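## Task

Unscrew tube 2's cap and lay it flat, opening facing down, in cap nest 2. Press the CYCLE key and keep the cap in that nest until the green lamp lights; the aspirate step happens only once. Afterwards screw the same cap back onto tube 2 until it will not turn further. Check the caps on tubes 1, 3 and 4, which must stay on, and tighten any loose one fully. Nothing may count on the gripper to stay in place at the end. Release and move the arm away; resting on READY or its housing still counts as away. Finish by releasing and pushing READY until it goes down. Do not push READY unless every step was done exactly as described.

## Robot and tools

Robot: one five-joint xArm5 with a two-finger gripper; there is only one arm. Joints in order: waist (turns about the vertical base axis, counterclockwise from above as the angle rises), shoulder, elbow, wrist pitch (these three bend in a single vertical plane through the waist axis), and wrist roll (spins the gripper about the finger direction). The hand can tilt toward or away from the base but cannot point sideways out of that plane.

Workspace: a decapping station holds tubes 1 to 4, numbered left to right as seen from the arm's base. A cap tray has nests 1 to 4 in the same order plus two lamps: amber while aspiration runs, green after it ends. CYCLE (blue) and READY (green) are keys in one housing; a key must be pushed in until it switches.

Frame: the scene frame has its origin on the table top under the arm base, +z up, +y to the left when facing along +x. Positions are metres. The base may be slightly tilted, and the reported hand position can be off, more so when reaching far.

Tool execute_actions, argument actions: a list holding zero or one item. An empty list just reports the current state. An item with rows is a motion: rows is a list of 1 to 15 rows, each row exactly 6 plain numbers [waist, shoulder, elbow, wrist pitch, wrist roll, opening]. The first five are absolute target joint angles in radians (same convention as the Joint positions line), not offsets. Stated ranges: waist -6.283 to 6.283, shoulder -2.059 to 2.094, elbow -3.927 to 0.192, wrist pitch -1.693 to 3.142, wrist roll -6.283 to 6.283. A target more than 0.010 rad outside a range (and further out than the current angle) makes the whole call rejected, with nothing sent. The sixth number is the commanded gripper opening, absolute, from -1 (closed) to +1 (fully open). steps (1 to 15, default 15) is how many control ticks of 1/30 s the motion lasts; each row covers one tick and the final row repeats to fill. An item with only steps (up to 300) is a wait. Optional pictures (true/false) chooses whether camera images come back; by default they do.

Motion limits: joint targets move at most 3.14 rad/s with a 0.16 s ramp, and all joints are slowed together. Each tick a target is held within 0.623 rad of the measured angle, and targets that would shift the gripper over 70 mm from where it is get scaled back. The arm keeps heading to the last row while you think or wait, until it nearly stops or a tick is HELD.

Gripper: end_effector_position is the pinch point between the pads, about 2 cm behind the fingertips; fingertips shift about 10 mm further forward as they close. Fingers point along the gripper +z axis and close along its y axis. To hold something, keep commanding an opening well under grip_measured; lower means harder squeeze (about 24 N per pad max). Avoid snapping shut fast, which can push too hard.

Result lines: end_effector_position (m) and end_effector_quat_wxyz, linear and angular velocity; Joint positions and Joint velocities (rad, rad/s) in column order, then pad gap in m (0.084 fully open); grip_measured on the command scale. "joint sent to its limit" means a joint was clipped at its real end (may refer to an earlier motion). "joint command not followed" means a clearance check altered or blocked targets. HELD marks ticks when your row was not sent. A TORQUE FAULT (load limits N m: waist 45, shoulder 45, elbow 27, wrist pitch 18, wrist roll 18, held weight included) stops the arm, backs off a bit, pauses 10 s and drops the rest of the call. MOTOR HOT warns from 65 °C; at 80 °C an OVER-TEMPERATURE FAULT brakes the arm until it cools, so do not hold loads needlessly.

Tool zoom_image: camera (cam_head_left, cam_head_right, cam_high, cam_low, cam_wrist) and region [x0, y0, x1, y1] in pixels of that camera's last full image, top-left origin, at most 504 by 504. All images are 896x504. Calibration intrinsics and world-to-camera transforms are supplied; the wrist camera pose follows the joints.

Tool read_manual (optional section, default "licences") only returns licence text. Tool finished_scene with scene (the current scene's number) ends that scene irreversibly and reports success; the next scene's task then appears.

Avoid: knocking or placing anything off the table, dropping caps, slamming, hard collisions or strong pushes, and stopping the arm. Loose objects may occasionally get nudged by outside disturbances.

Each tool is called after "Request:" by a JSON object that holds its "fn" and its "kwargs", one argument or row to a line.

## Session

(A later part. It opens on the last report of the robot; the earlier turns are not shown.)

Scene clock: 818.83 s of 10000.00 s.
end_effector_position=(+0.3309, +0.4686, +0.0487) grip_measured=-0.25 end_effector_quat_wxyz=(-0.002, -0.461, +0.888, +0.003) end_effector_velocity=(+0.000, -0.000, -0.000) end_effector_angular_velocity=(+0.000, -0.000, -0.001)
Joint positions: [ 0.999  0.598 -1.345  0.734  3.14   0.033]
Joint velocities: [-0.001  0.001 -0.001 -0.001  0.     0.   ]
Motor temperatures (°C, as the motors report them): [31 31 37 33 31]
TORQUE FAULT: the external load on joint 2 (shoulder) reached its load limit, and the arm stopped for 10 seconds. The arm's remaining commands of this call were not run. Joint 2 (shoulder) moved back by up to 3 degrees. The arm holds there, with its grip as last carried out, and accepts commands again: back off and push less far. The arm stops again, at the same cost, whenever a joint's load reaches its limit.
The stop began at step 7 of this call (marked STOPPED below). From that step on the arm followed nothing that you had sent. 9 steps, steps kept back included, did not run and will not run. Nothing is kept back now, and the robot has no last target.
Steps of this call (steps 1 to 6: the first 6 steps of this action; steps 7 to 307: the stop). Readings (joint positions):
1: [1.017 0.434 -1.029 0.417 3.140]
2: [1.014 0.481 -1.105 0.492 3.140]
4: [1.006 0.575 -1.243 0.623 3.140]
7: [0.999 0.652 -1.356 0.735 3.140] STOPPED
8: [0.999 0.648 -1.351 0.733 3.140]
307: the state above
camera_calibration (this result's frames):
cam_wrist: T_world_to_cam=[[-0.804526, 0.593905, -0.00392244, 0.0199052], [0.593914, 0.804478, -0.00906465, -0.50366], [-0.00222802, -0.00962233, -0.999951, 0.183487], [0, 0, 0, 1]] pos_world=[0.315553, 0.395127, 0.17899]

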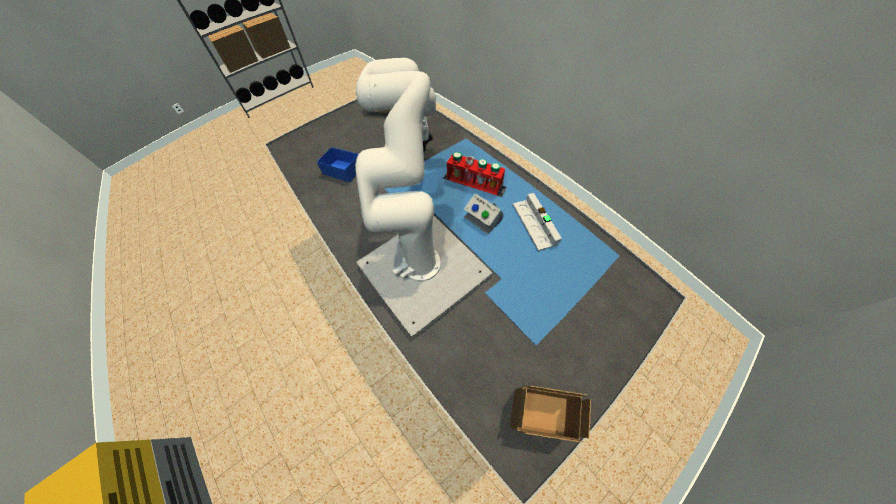

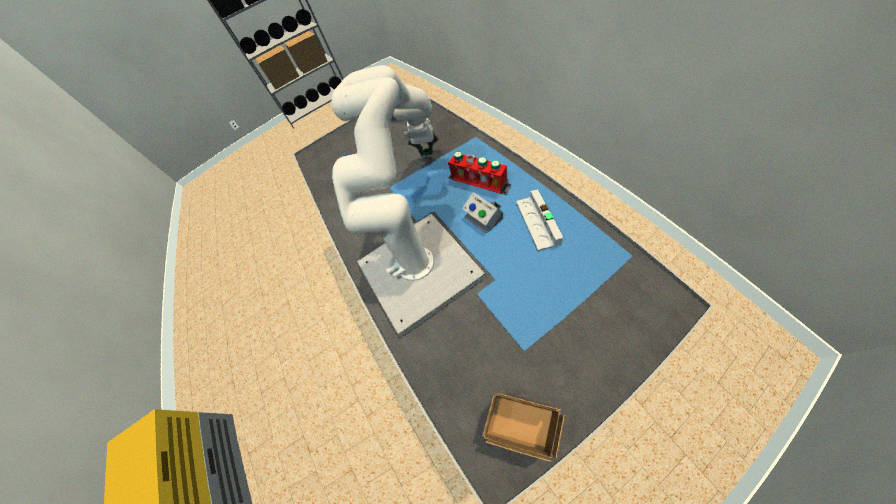

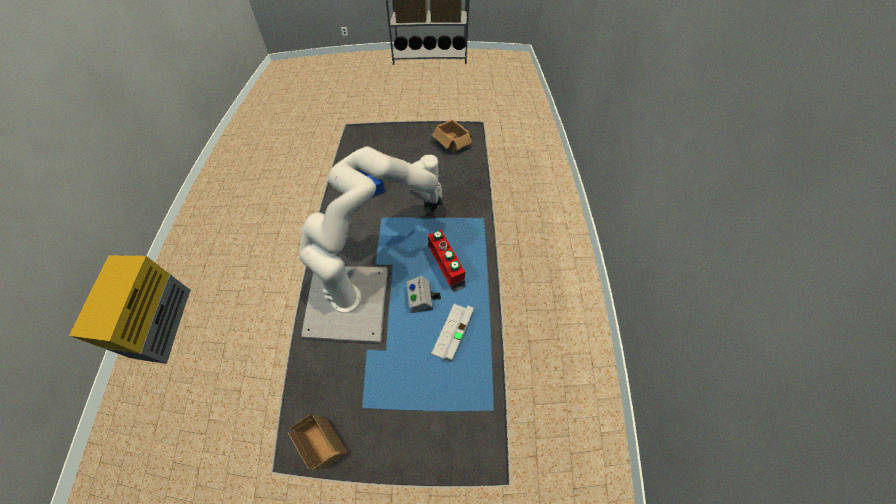

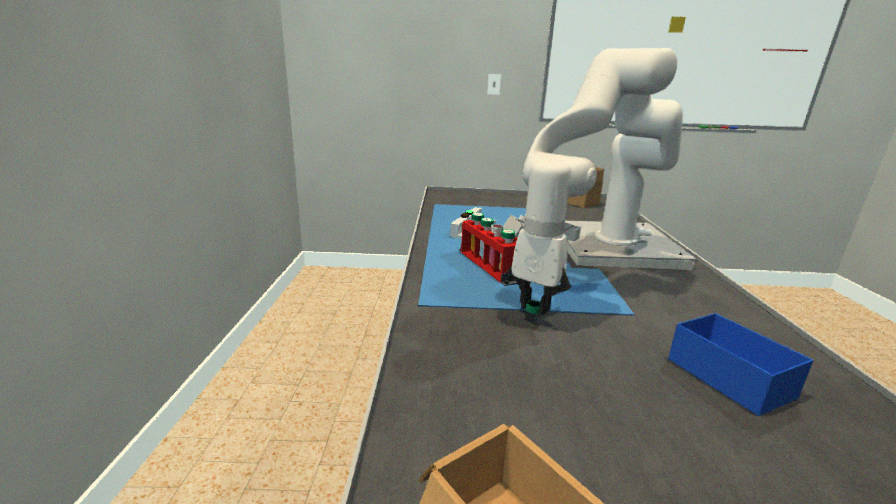

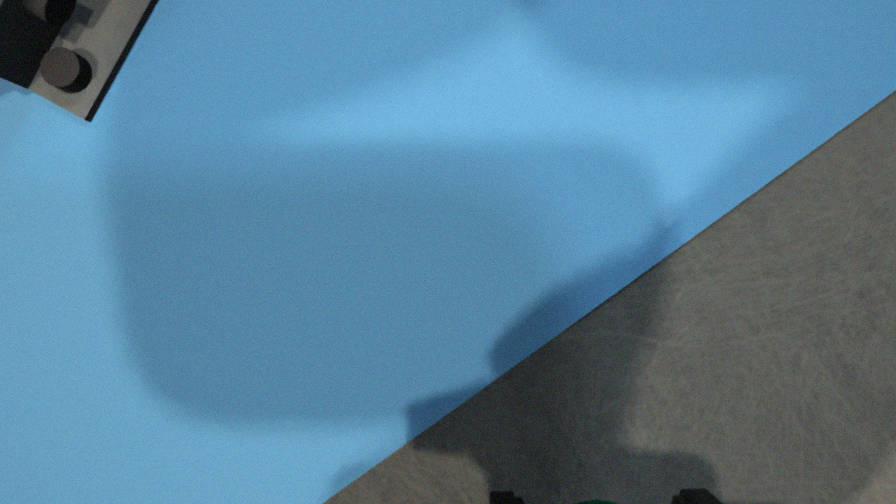

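Request:
{"fn": "execute_actions", "kwargs": {
  "actions": []
}}

Scene clock: 829.47 s of 10000.00 s.
end_effector_position=(+0.3309, +0.4686, +0.0487) grip_measured=-0.25 end_effector_quat_wxyz=(-0.002, -0.461, +0.888, +0.003) end_effector_velocity=(+0.000, +0.001, +0.000) end_effector_angular_velocity=(+0.001, -0.001, -0.000)
Joint positions: [ 0.999  0.598 -1.345  0.734  3.14   0.033]
Joint velocities: [ 0.     0.    -0.001 -0.001  0.     0.   ]
Motor temperatures (°C, as the motors report them): [31 31 37 33 31]
Steps of this call (steps 1 to 319: nothing new was sent). Readings (joint positions):
1: [0.999 0.598 -1.345 0.734 3.140]
2: [0.999 0.598 -1.345 0.734 3.140]
4: [0.999 0.598 -1.345 0.734 3.140]
8: [0.999 0.598 -1.345 0.734 3.140]
319: the state above
camera_calibration (this result's frames):
cam_wrist: T_world_to_cam=[[-0.804526, 0.593905, -0.00392244, 0.0199052], [0.593914, 0.804478, -0.00906472, -0.50366], [-0.00222807, -0.00962239, -0.999951, 0.183487], [0, 0, 0, 1]] pos_world=[0.315553, 0.395127, 0.17899]

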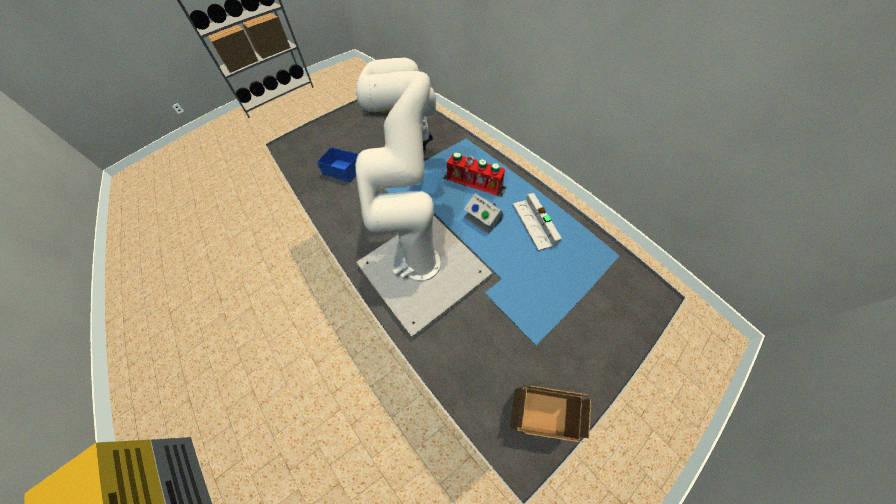

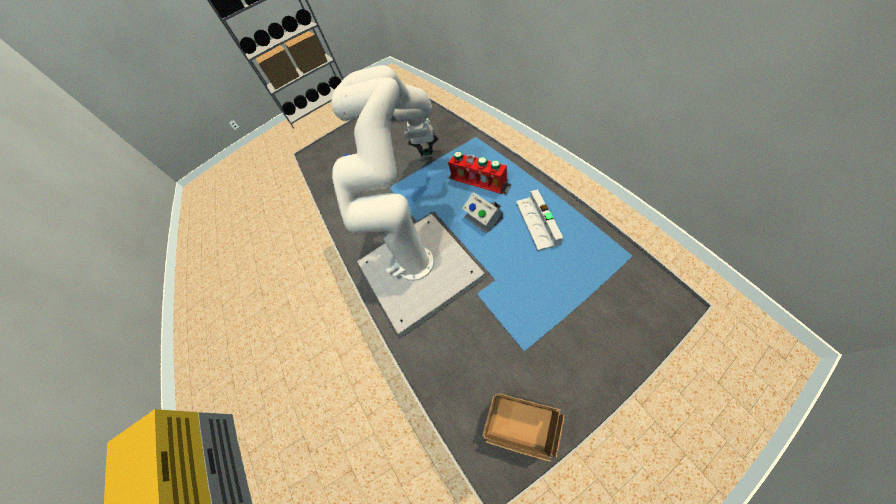

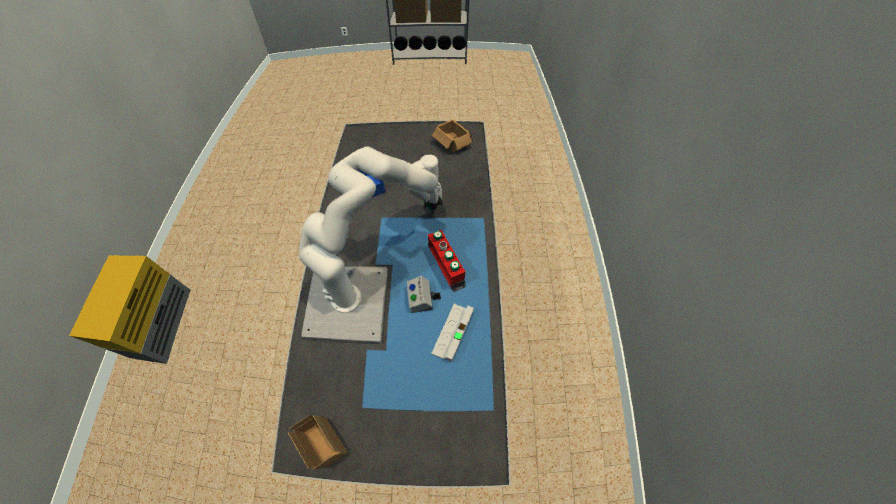

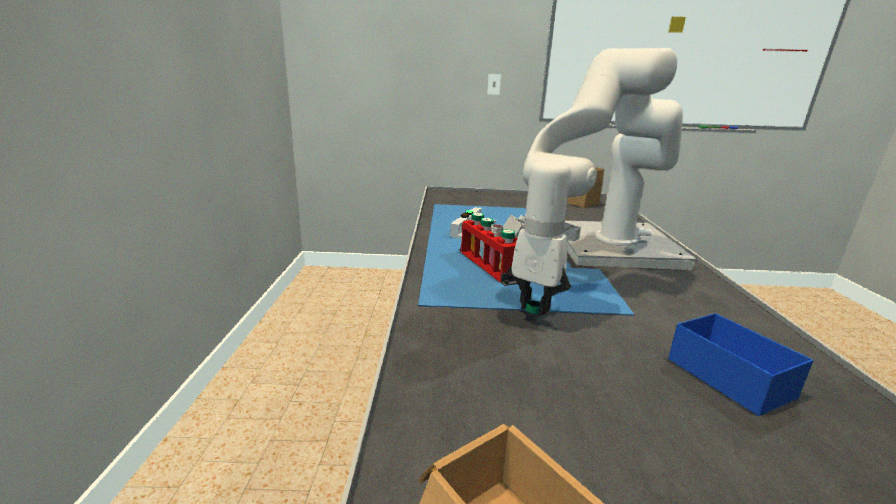

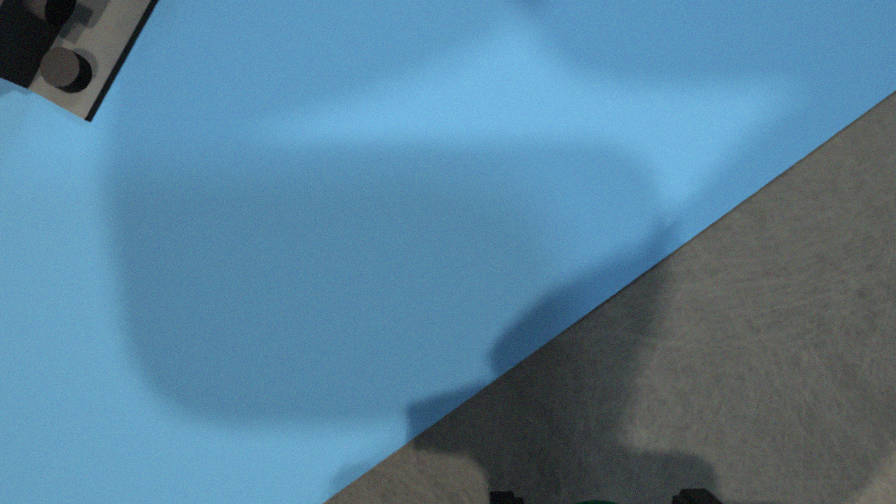

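Request:
{"fn": "zoom_image", "kwargs": {
  "camera": "cam_low",
  "region": [480, 260, 600, 330]
}}

Request:
{"fn": "execute_actions", "kwargs": {
  "actions": [
    {"rows":[[0.97,0.2,-1.1,1.6,3.14,-0.7]]}
  ],
  "pictures": false
}}

Request:
{"fn": "execute_actions", "kwargs": {
  "actions": [
    {"steps":20}
  ]
}}

Region (480, 260, 600, 330) of cam_low's 896x504 image, scaled by 4.200, with more detail than that image has; it fills the top 294 rows of this view, and the rest is white.

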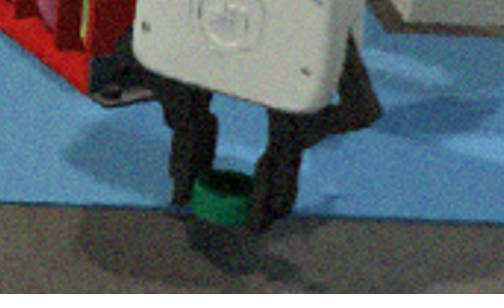

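Scene clock: 832.57 s of 10000.00 s.
end_effector_position=(+0.2553, +0.3467, +0.1128) grip_measured=-0.25 end_effector_quat_wxyz=(-0.180, -0.444, +0.873, -0.087) end_effector_velocity=(-0.196, -0.293, +0.158) end_effector_angular_velocity=(-0.820, +0.601, -0.026)
Joint positions: [ 0.981  0.347 -1.191  1.233  3.14   0.033]
Joint velocities: [-0.034 -0.481  0.295  1.202  0.     0.   ]
Motor temperatures (°C, as the motors report them): [31 31 37 33 31]
Steps of this call (steps 1 to 78: nothing new was sent; steps 79 to 93: all 15 steps of this action). Readings (joint positions):
79: [0.999 0.598 -1.345 0.734 3.140]
80: [0.999 0.596 -1.344 0.738 3.140]
82: [0.998 0.572 -1.327 0.781 3.140]
86: [0.990 0.468 -1.267 0.946 3.140]
93: the state above

Scene clock: 833.23 s of 10000.00 s.
end_effector_position=(+0.1952, +0.2582, +0.1706) grip_measured=-0.25 end_effector_quat_wxyz=(-0.314, -0.421, +0.837, -0.153) end_effector_velocity=(-0.001, -0.001, +0.002) end_effector_angular_velocity=(-0.004, +0.002, -0.000)
Joint positions: [ 0.97   0.201 -1.1    1.599  3.14   0.033]
Joint velocities: [ 0.    -0.005  0.002  0.007  0.001  0.   ]
Motor temperatures (°C, as the motors report them): [31 31 37 33 31]
Steps of this call (steps 1 to 20: the robot went on to your last target). Readings (joint positions):
1: [0.980 0.331 -1.181 1.273 3.140]
2: [0.978 0.315 -1.171 1.312 3.140]
4: [0.976 0.283 -1.152 1.391 3.140]
8: [0.972 0.226 -1.116 1.533 3.140]
20: the state above
camera_calibration (this result's frames):
cam_wrist: T_world_to_cam=[[-0.794422, 0.607171, -0.0153956, 0.0326429], [0.46368, 0.589917, -0.661059, -0.0606601], [-0.392294, -0.532298, -0.750176, 0.471478], [0, 0, 0, 1]] pos_world=[0.239017, 0.266932, 0.314094]

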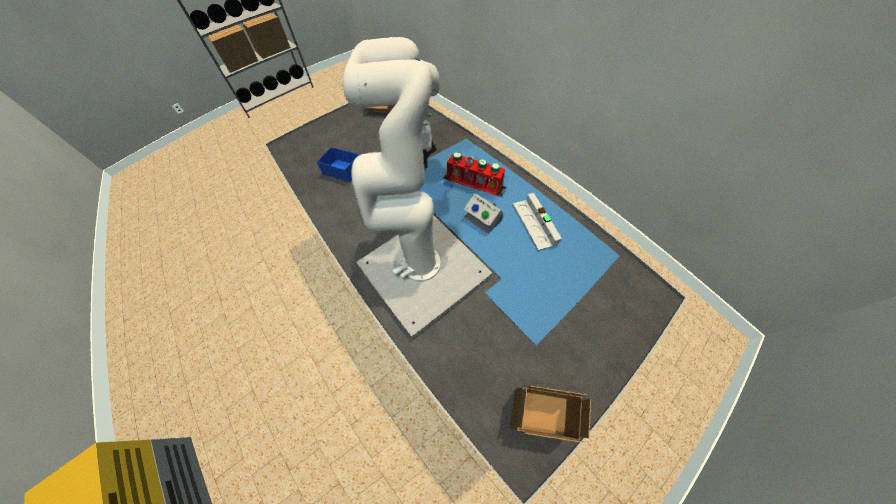

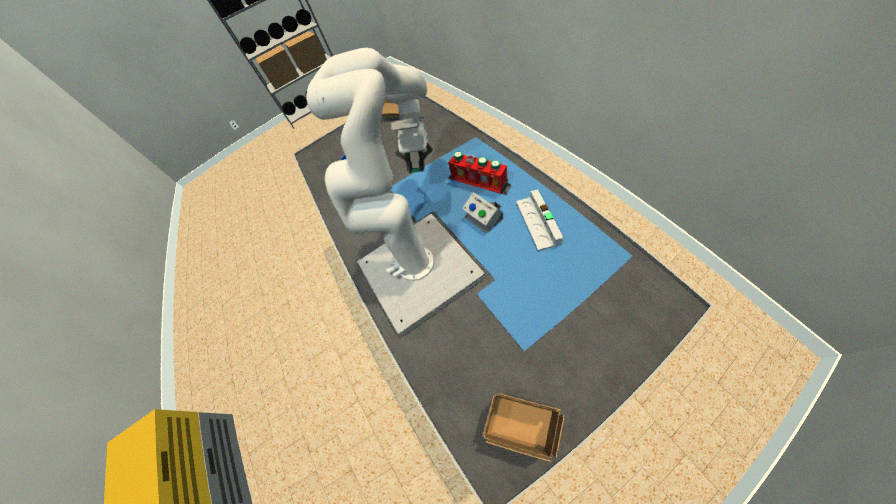

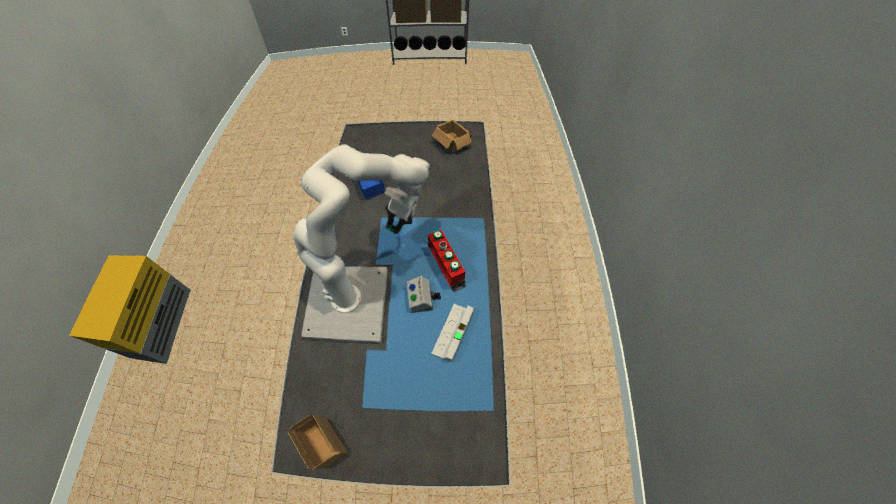

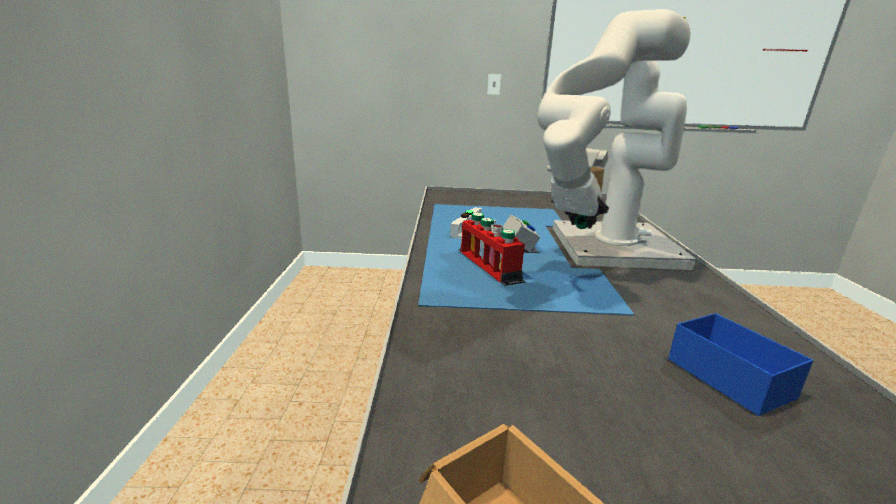

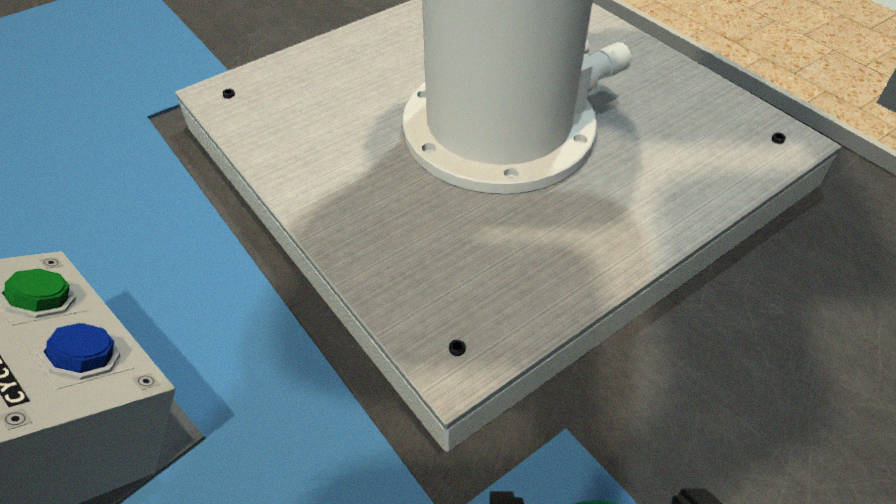

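Request:
{"fn": "execute_actions", "kwargs": {
  "actions": [
    {"rows":[[0.96,0.4,-1.3,2.0,3.14,-0.7]]}
  ],
  "pictures": false
}}

Request:
{"fn": "execute_actions", "kwargs": {
  "actions": [
    {"rows":[[0.95,0.85,-1.7,2.25,3.14,-0.7]]}
  ],
  "pictures": false
}}

Request:
{"fn": "execute_actions", "kwargs": {
  "actions": [
    {"steps":20}
  ],
  "pictures": false
}}

Request:
{"fn": "execute_actions", "kwargs": {
  "actions": [
    {"rows":[[0.95,1.0,-1.635,2.1,3.14,-0.7]]}
  ]
}}

Scene clock: 837.97 s of 10000.00 s.
end_effector_position=(+0.1773, +0.2293, +0.2030) grip_measured=-0.25 end_effector_quat_wxyz=(-0.473, -0.379, +0.762, -0.229) end_effector_velocity=(-0.002, -0.002, +0.015) end_effector_angular_velocity=(-0.052, +0.039, +0.000)
Joint positions: [ 0.96   0.396 -1.297  1.993  3.14   0.033]
Joint velocities: [ 0.     0.025 -0.045  0.086  0.001 -0.   ]
Motor temperatures (°C, as the motors report them): [31 31 37 33 31]
Steps of this call (steps 1 to 15: the robot went on to your last target; steps 16 to 127: nothing new was sent; steps 128 to 142: all 15 steps of this action). Readings (joint positions):
128: [0.970 0.200 -1.100 1.600 3.140]
129: [0.970 0.201 -1.102 1.604 3.140]
131: [0.969 0.221 -1.124 1.647 3.140]
135: [0.963 0.335 -1.234 1.867 3.140]
142: the state above

Scene clock: 838.47 s of 10000.00 s.
end_effector_position=(+0.2003, +0.2545, +0.1592) grip_measured=-0.25 end_effector_quat_wxyz=(+0.584, +0.336, -0.684, +0.281) end_effector_velocity=(+0.013, +0.017, +0.009) end_effector_angular_velocity=(+0.009, -0.008, +0.001)
Joint positions: [ 0.95   0.841 -1.692  2.245  3.14   0.033]
Joint velocities: [ 0.001  0.047 -0.125  0.066  0.001 -0.   ]
Motor temperatures (°C, as the motors report them): [31 31 37 33 31]
Steps of this call (steps 1 to 15: all 15 steps of this action). Readings (joint positions):
1: [0.960 0.397 -1.298 1.995 3.140]
2: [0.960 0.401 -1.302 1.999 3.140]
4: [0.959 0.440 -1.341 2.026 3.140]
8: [0.954 0.684 -1.554 2.157 3.140]
15: the state above

Scene clock: 839.13 s of 10000.00 s.
end_effector_position=(+0.2007, +0.2549, +0.1582) grip_measured=-0.25 end_effector_quat_wxyz=(+0.585, +0.336, -0.682, +0.282) end_effector_velocity=(+0.000, -0.000, -0.000) end_effector_angular_velocity=(-0.001, +0.002, -0.001)
Joint positions: [ 0.95   0.85  -1.7    2.25   3.14   0.033]
Joint velocities: [-0.001  0.002 -0.001  0.001 -0.001  0.   ]
Motor temperatures (°C, as the motors report them): [31 31 37 33 31]
Steps of this call (steps 1 to 15: the robot went on to your last target; steps 16 to 20: nothing new was sent). Readings (joint positions):
1: [0.950 0.843 -1.695 2.247 3.140]
2: [0.950 0.844 -1.697 2.248 3.140]
4: [0.950 0.846 -1.699 2.249 3.140]
8: [0.950 0.848 -1.700 2.250 3.140]
20: the state above
The arm was judged still, so your last target was given up. Only a new action makes it travel on or press farther. Fingers that are still opening or closing keep moving.

Scene clock: 839.63 s of 10000.00 s.
end_effector_position=(+0.1812, +0.2310, +0.0749) grip_measured=-0.25 end_effector_quat_wxyz=(+0.606, +0.327, -0.664, +0.292) end_effector_velocity=(-0.001, -0.001, -0.011) end_effector_angular_velocity=(+0.009, -0.007, -0.000)
Joint positions: [ 0.95   0.997 -1.637  2.102  3.14   0.033]
Joint velocities: [-0.     0.012  0.004 -0.028  0.    -0.   ]
Motor temperatures (°C, as the motors report them): [31 31 37 33 31]
Steps of this call (steps 1 to 15: all 15 steps of this action). Readings (joint positions):
1: [0.950 0.850 -1.700 2.250 3.140]
2: [0.950 0.852 -1.699 2.247 3.140]
4: [0.950 0.879 -1.690 2.213 3.140]
8: [0.950 0.969 -1.646 2.136 3.140]
15: the state above
camera_calibration (this result's frames):
cam_wrist: T_world_to_cam=[[-0.793178, 0.608798, -0.0152573, 0.0359911], [0.064134, 0.058591, -0.99622, 0.11887], [-0.605603, -0.791159, -0.0855178, 0.428355], [0, 0, 0, 1]] pos_world=[0.280337, 0.31002, 0.155602]

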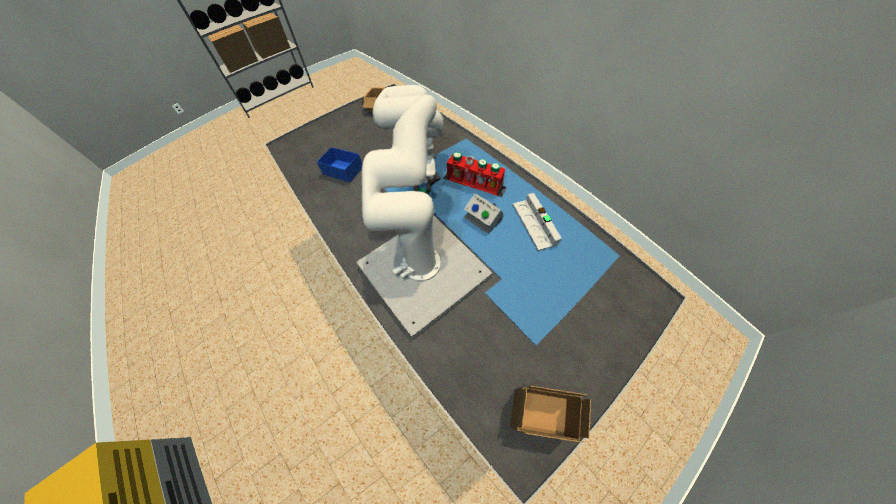

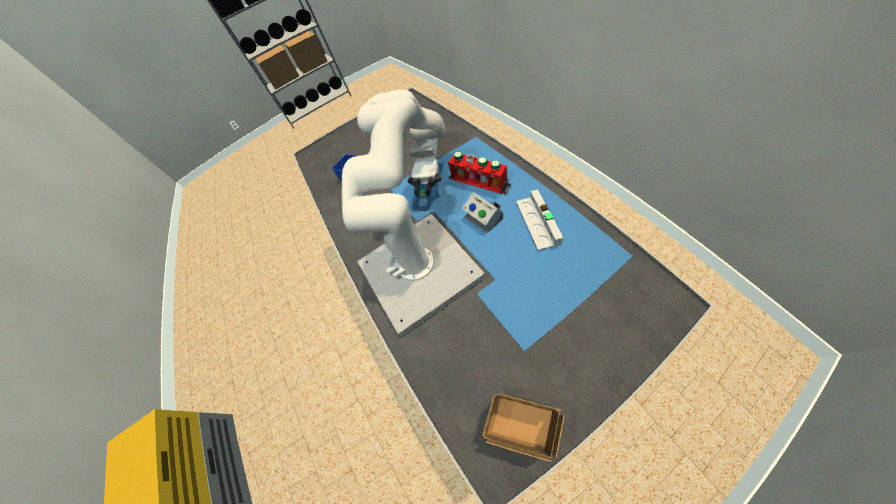

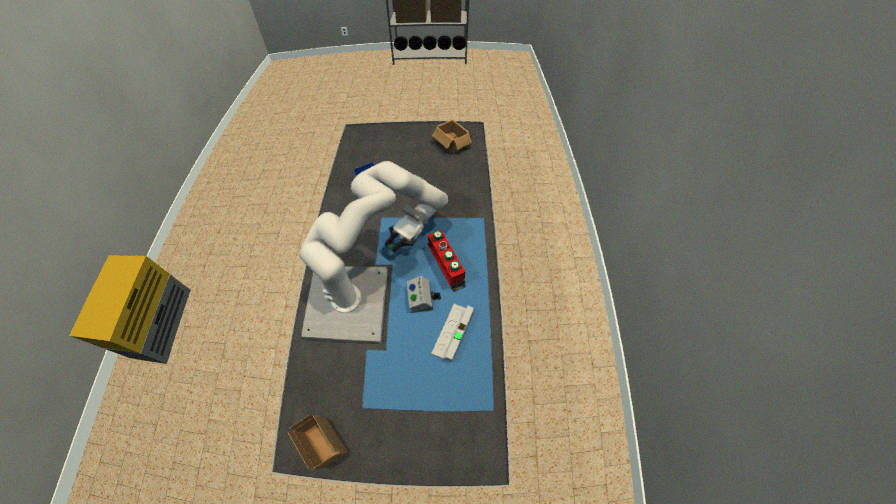

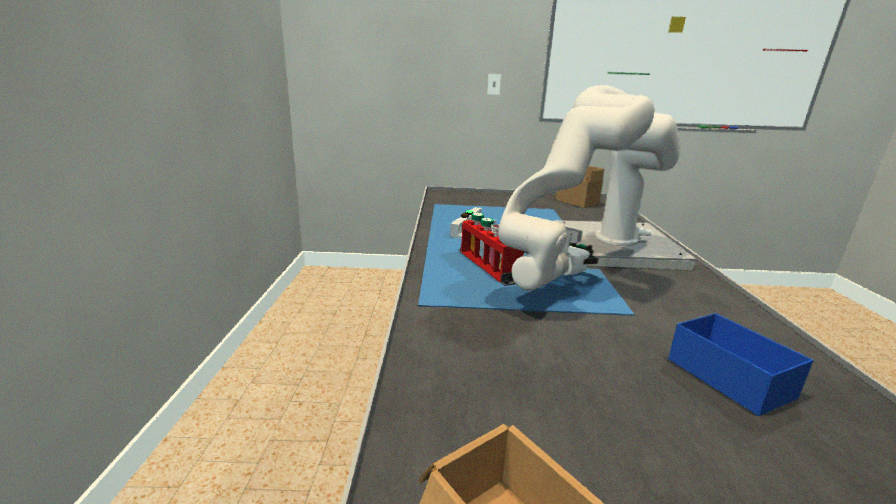

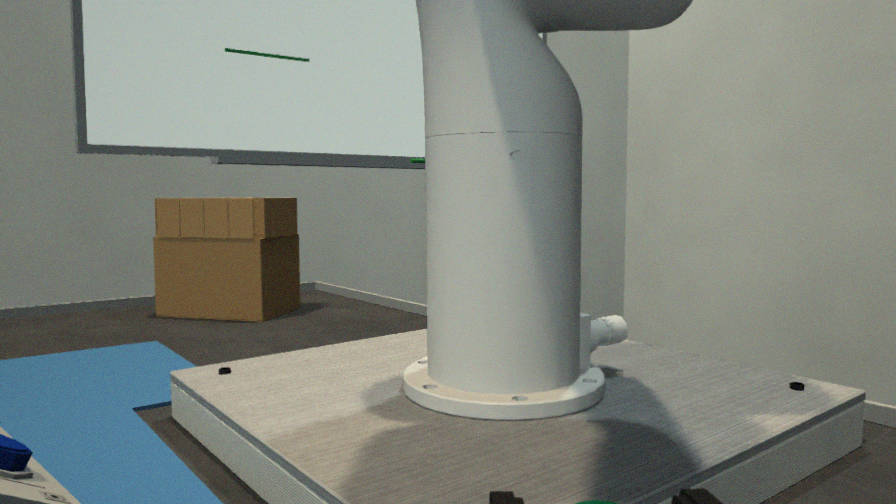

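Request:
{"fn": "execute_actions", "kwargs": {
  "actions": [
    {"rows":[[0.95,1.02,-1.633,1.97,3.14,-0.7]]}
  ],
  "pictures": false
}}

Request:
{"fn": "execute_actions", "kwargs": {
  "actions": [
    {"rows":[[0.95,1.04,-1.632,1.95,3.14,-0.7]]}
  ],
  "pictures": false
}}

Request:
{"fn": "execute_actions", "kwargs": {
  "actions": [
    {"rows":[[0.95,1.04,-1.632,1.95,3.14,-0.4],[0.95,1.04,-1.632,1.95,3.14,-0.4],[0.95,1.04,-1.632,1.95,3.14,-0.3],[0.95,1.04,-1.632,1.95,3.14,-0.3],[0.95,1.04,-1.632,1.95,3.14,-0.25],[0.95,1.04,-1.632,1.95,3.14,-0.2],[0.95,1.04,-1.632,1.95,3.14,-0.15],[0.95,1.04,-1.632,1.95,3.14,-0.1],[0.95,1.04,-1.632,1.95,3.14,0],[0.95,1.04,-1.632,1.95,3.14,0.1],[0.95,1.04,-1.632,1.95,3.14,0.2]]}
  ]
}}

Request:
{"fn": "zoom_image", "kwargs": {
  "camera": "cam_head_right",
  "region": [380, 150, 480, 230]
}}

Scene clock: 845.47 s of 10000.00 s.
end_effector_position=(+0.1857, +0.2372, +0.0369) grip_measured=-0.25 end_effector_quat_wxyz=(-0.571, -0.341, +0.694, -0.275) end_effector_velocity=(+0.001, +0.001, -0.003) end_effector_angular_velocity=(+0.009, -0.007, -0.000)
Joint positions: [ 0.95   1.02  -1.633  1.971  3.14   0.033]
Joint velocities: [-0.     0.001  0.001 -0.013 -0.     0.   ]
Motor temperatures (°C, as the motors report them): [31 32 37 33 31]
Steps of this call (steps 1 to 15: the robot went on to your last target; steps 16 to 160: nothing new was sent; steps 161 to 175: all 15 steps of this action). Readings (joint positions):
161: [0.950 1.000 -1.635 2.100 3.140]
162: [0.950 1.000 -1.635 2.096 3.140]
164: [0.950 1.005 -1.635 2.061 3.140]
168: [0.950 1.018 -1.633 1.990 3.140]
175: the state above

Scene clock: 845.97 s of 10000.00 s.
end_effector_position=(+0.1837, +0.2347, +0.0266) grip_measured=-0.25 end_effector_quat_wxyz=(-0.571, -0.341, +0.694, -0.275) end_effector_velocity=(-0.000, +0.000, -0.001) end_effector_angular_velocity=(+0.002, -0.000, +0.000)
Joint positions: [ 0.95   1.039 -1.632  1.952  3.14   0.033]
Joint velocities: [ 0.     0.002 -0.    -0.004 -0.001  0.   ]
Motor temperatures (°C, as the motors report them): [31 32 37 33 31]
Steps of this call (steps 1 to 15: all 15 steps of this action). Readings (joint positions):
1: [0.950 1.020 -1.633 1.971 3.140]
2: [0.950 1.021 -1.633 1.969 3.140]
4: [0.950 1.029 -1.633 1.961 3.140]
8: [0.950 1.039 -1.631 1.953 3.140]
15: the state above

Scene clock: 846.47 s of 10000.00 s.
end_effector_position=(+0.1837, +0.2347, +0.0255) grip_measured=+0.18 end_effector_quat_wxyz=(-0.571, -0.341, +0.695, -0.274) end_effector_velocity=(+0.001, +0.001, +0.003) end_effector_angular_velocity=(-0.002, -0.000, -0.001)
Joint positions: [ 0.95   1.04  -1.632  1.949  3.14   0.052]
Joint velocities: [-0.    -0.004 -0.001  0.006  0.001  0.011]
Motor temperatures (°C, as the motors report them): [31 32 37 33 31]
Steps of this call (steps 1 to 15: all 15 steps of this action). Readings (joint positions):
1: [0.950 1.039 -1.632 1.951 3.140]
2: [0.950 1.039 -1.632 1.951 3.140]
4: [0.950 1.039 -1.632 1.951 3.140]
8: [0.950 1.040 -1.632 1.949 3.140]
15: the state above
camera_calibration (this result's frames):
cam_wrist: T_world_to_cam=[[-0.791715, 0.610678, -0.0161287, 0.0342501], [0.128261, 0.140355, -0.981758, 0.0379952], [-0.597274, -0.779341, -0.189448, 0.426989], [0, 0, 0, 1]] pos_world=[0.277273, 0.306522, 0.118747]

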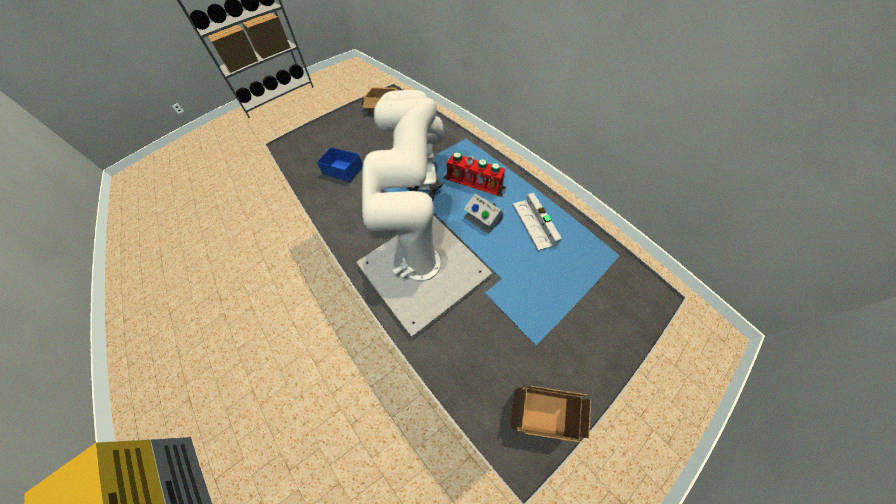

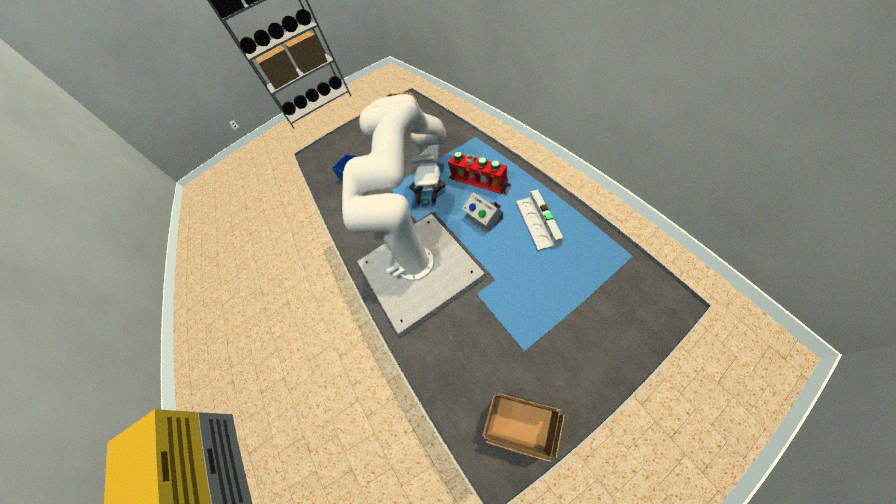

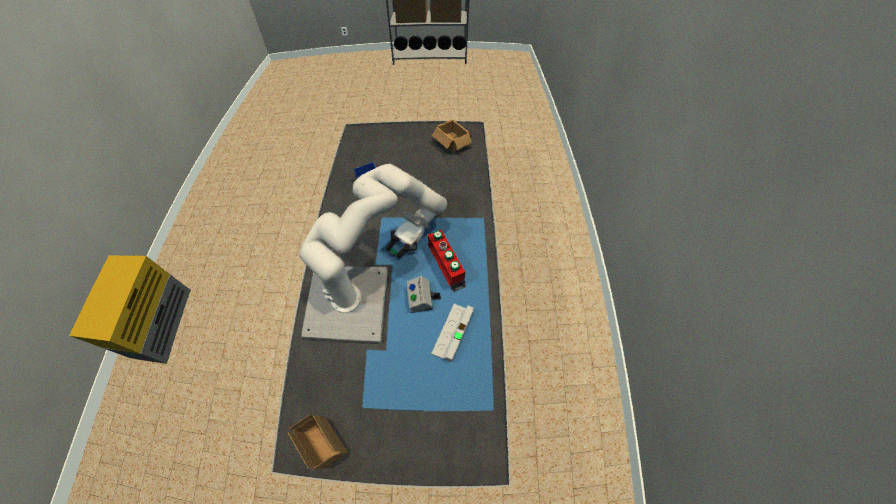

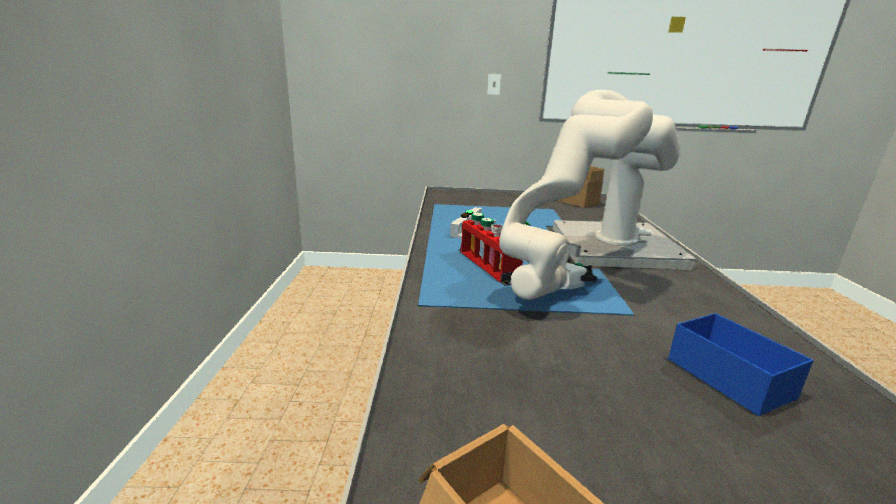

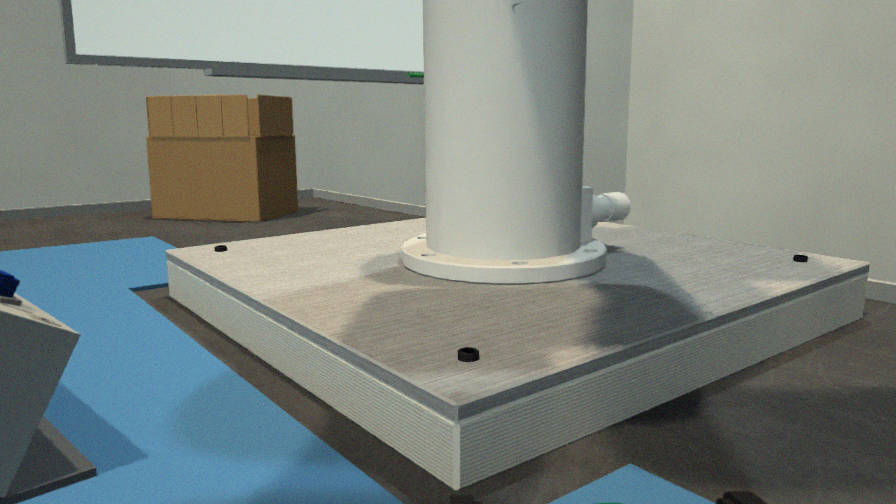

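Region (380, 150, 480, 230) of cam_head_right's 896x504 image, scaled by 5.040, with more detail than that image has; it fills the top 403 rows of this view, and the rest is white.

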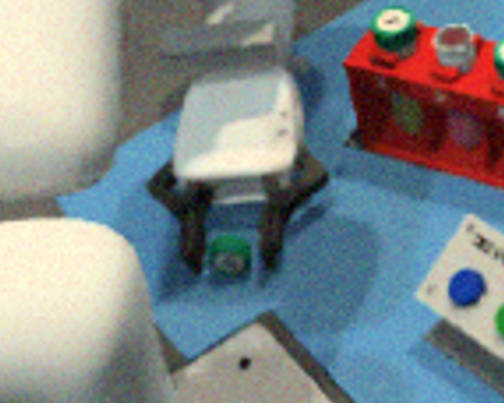

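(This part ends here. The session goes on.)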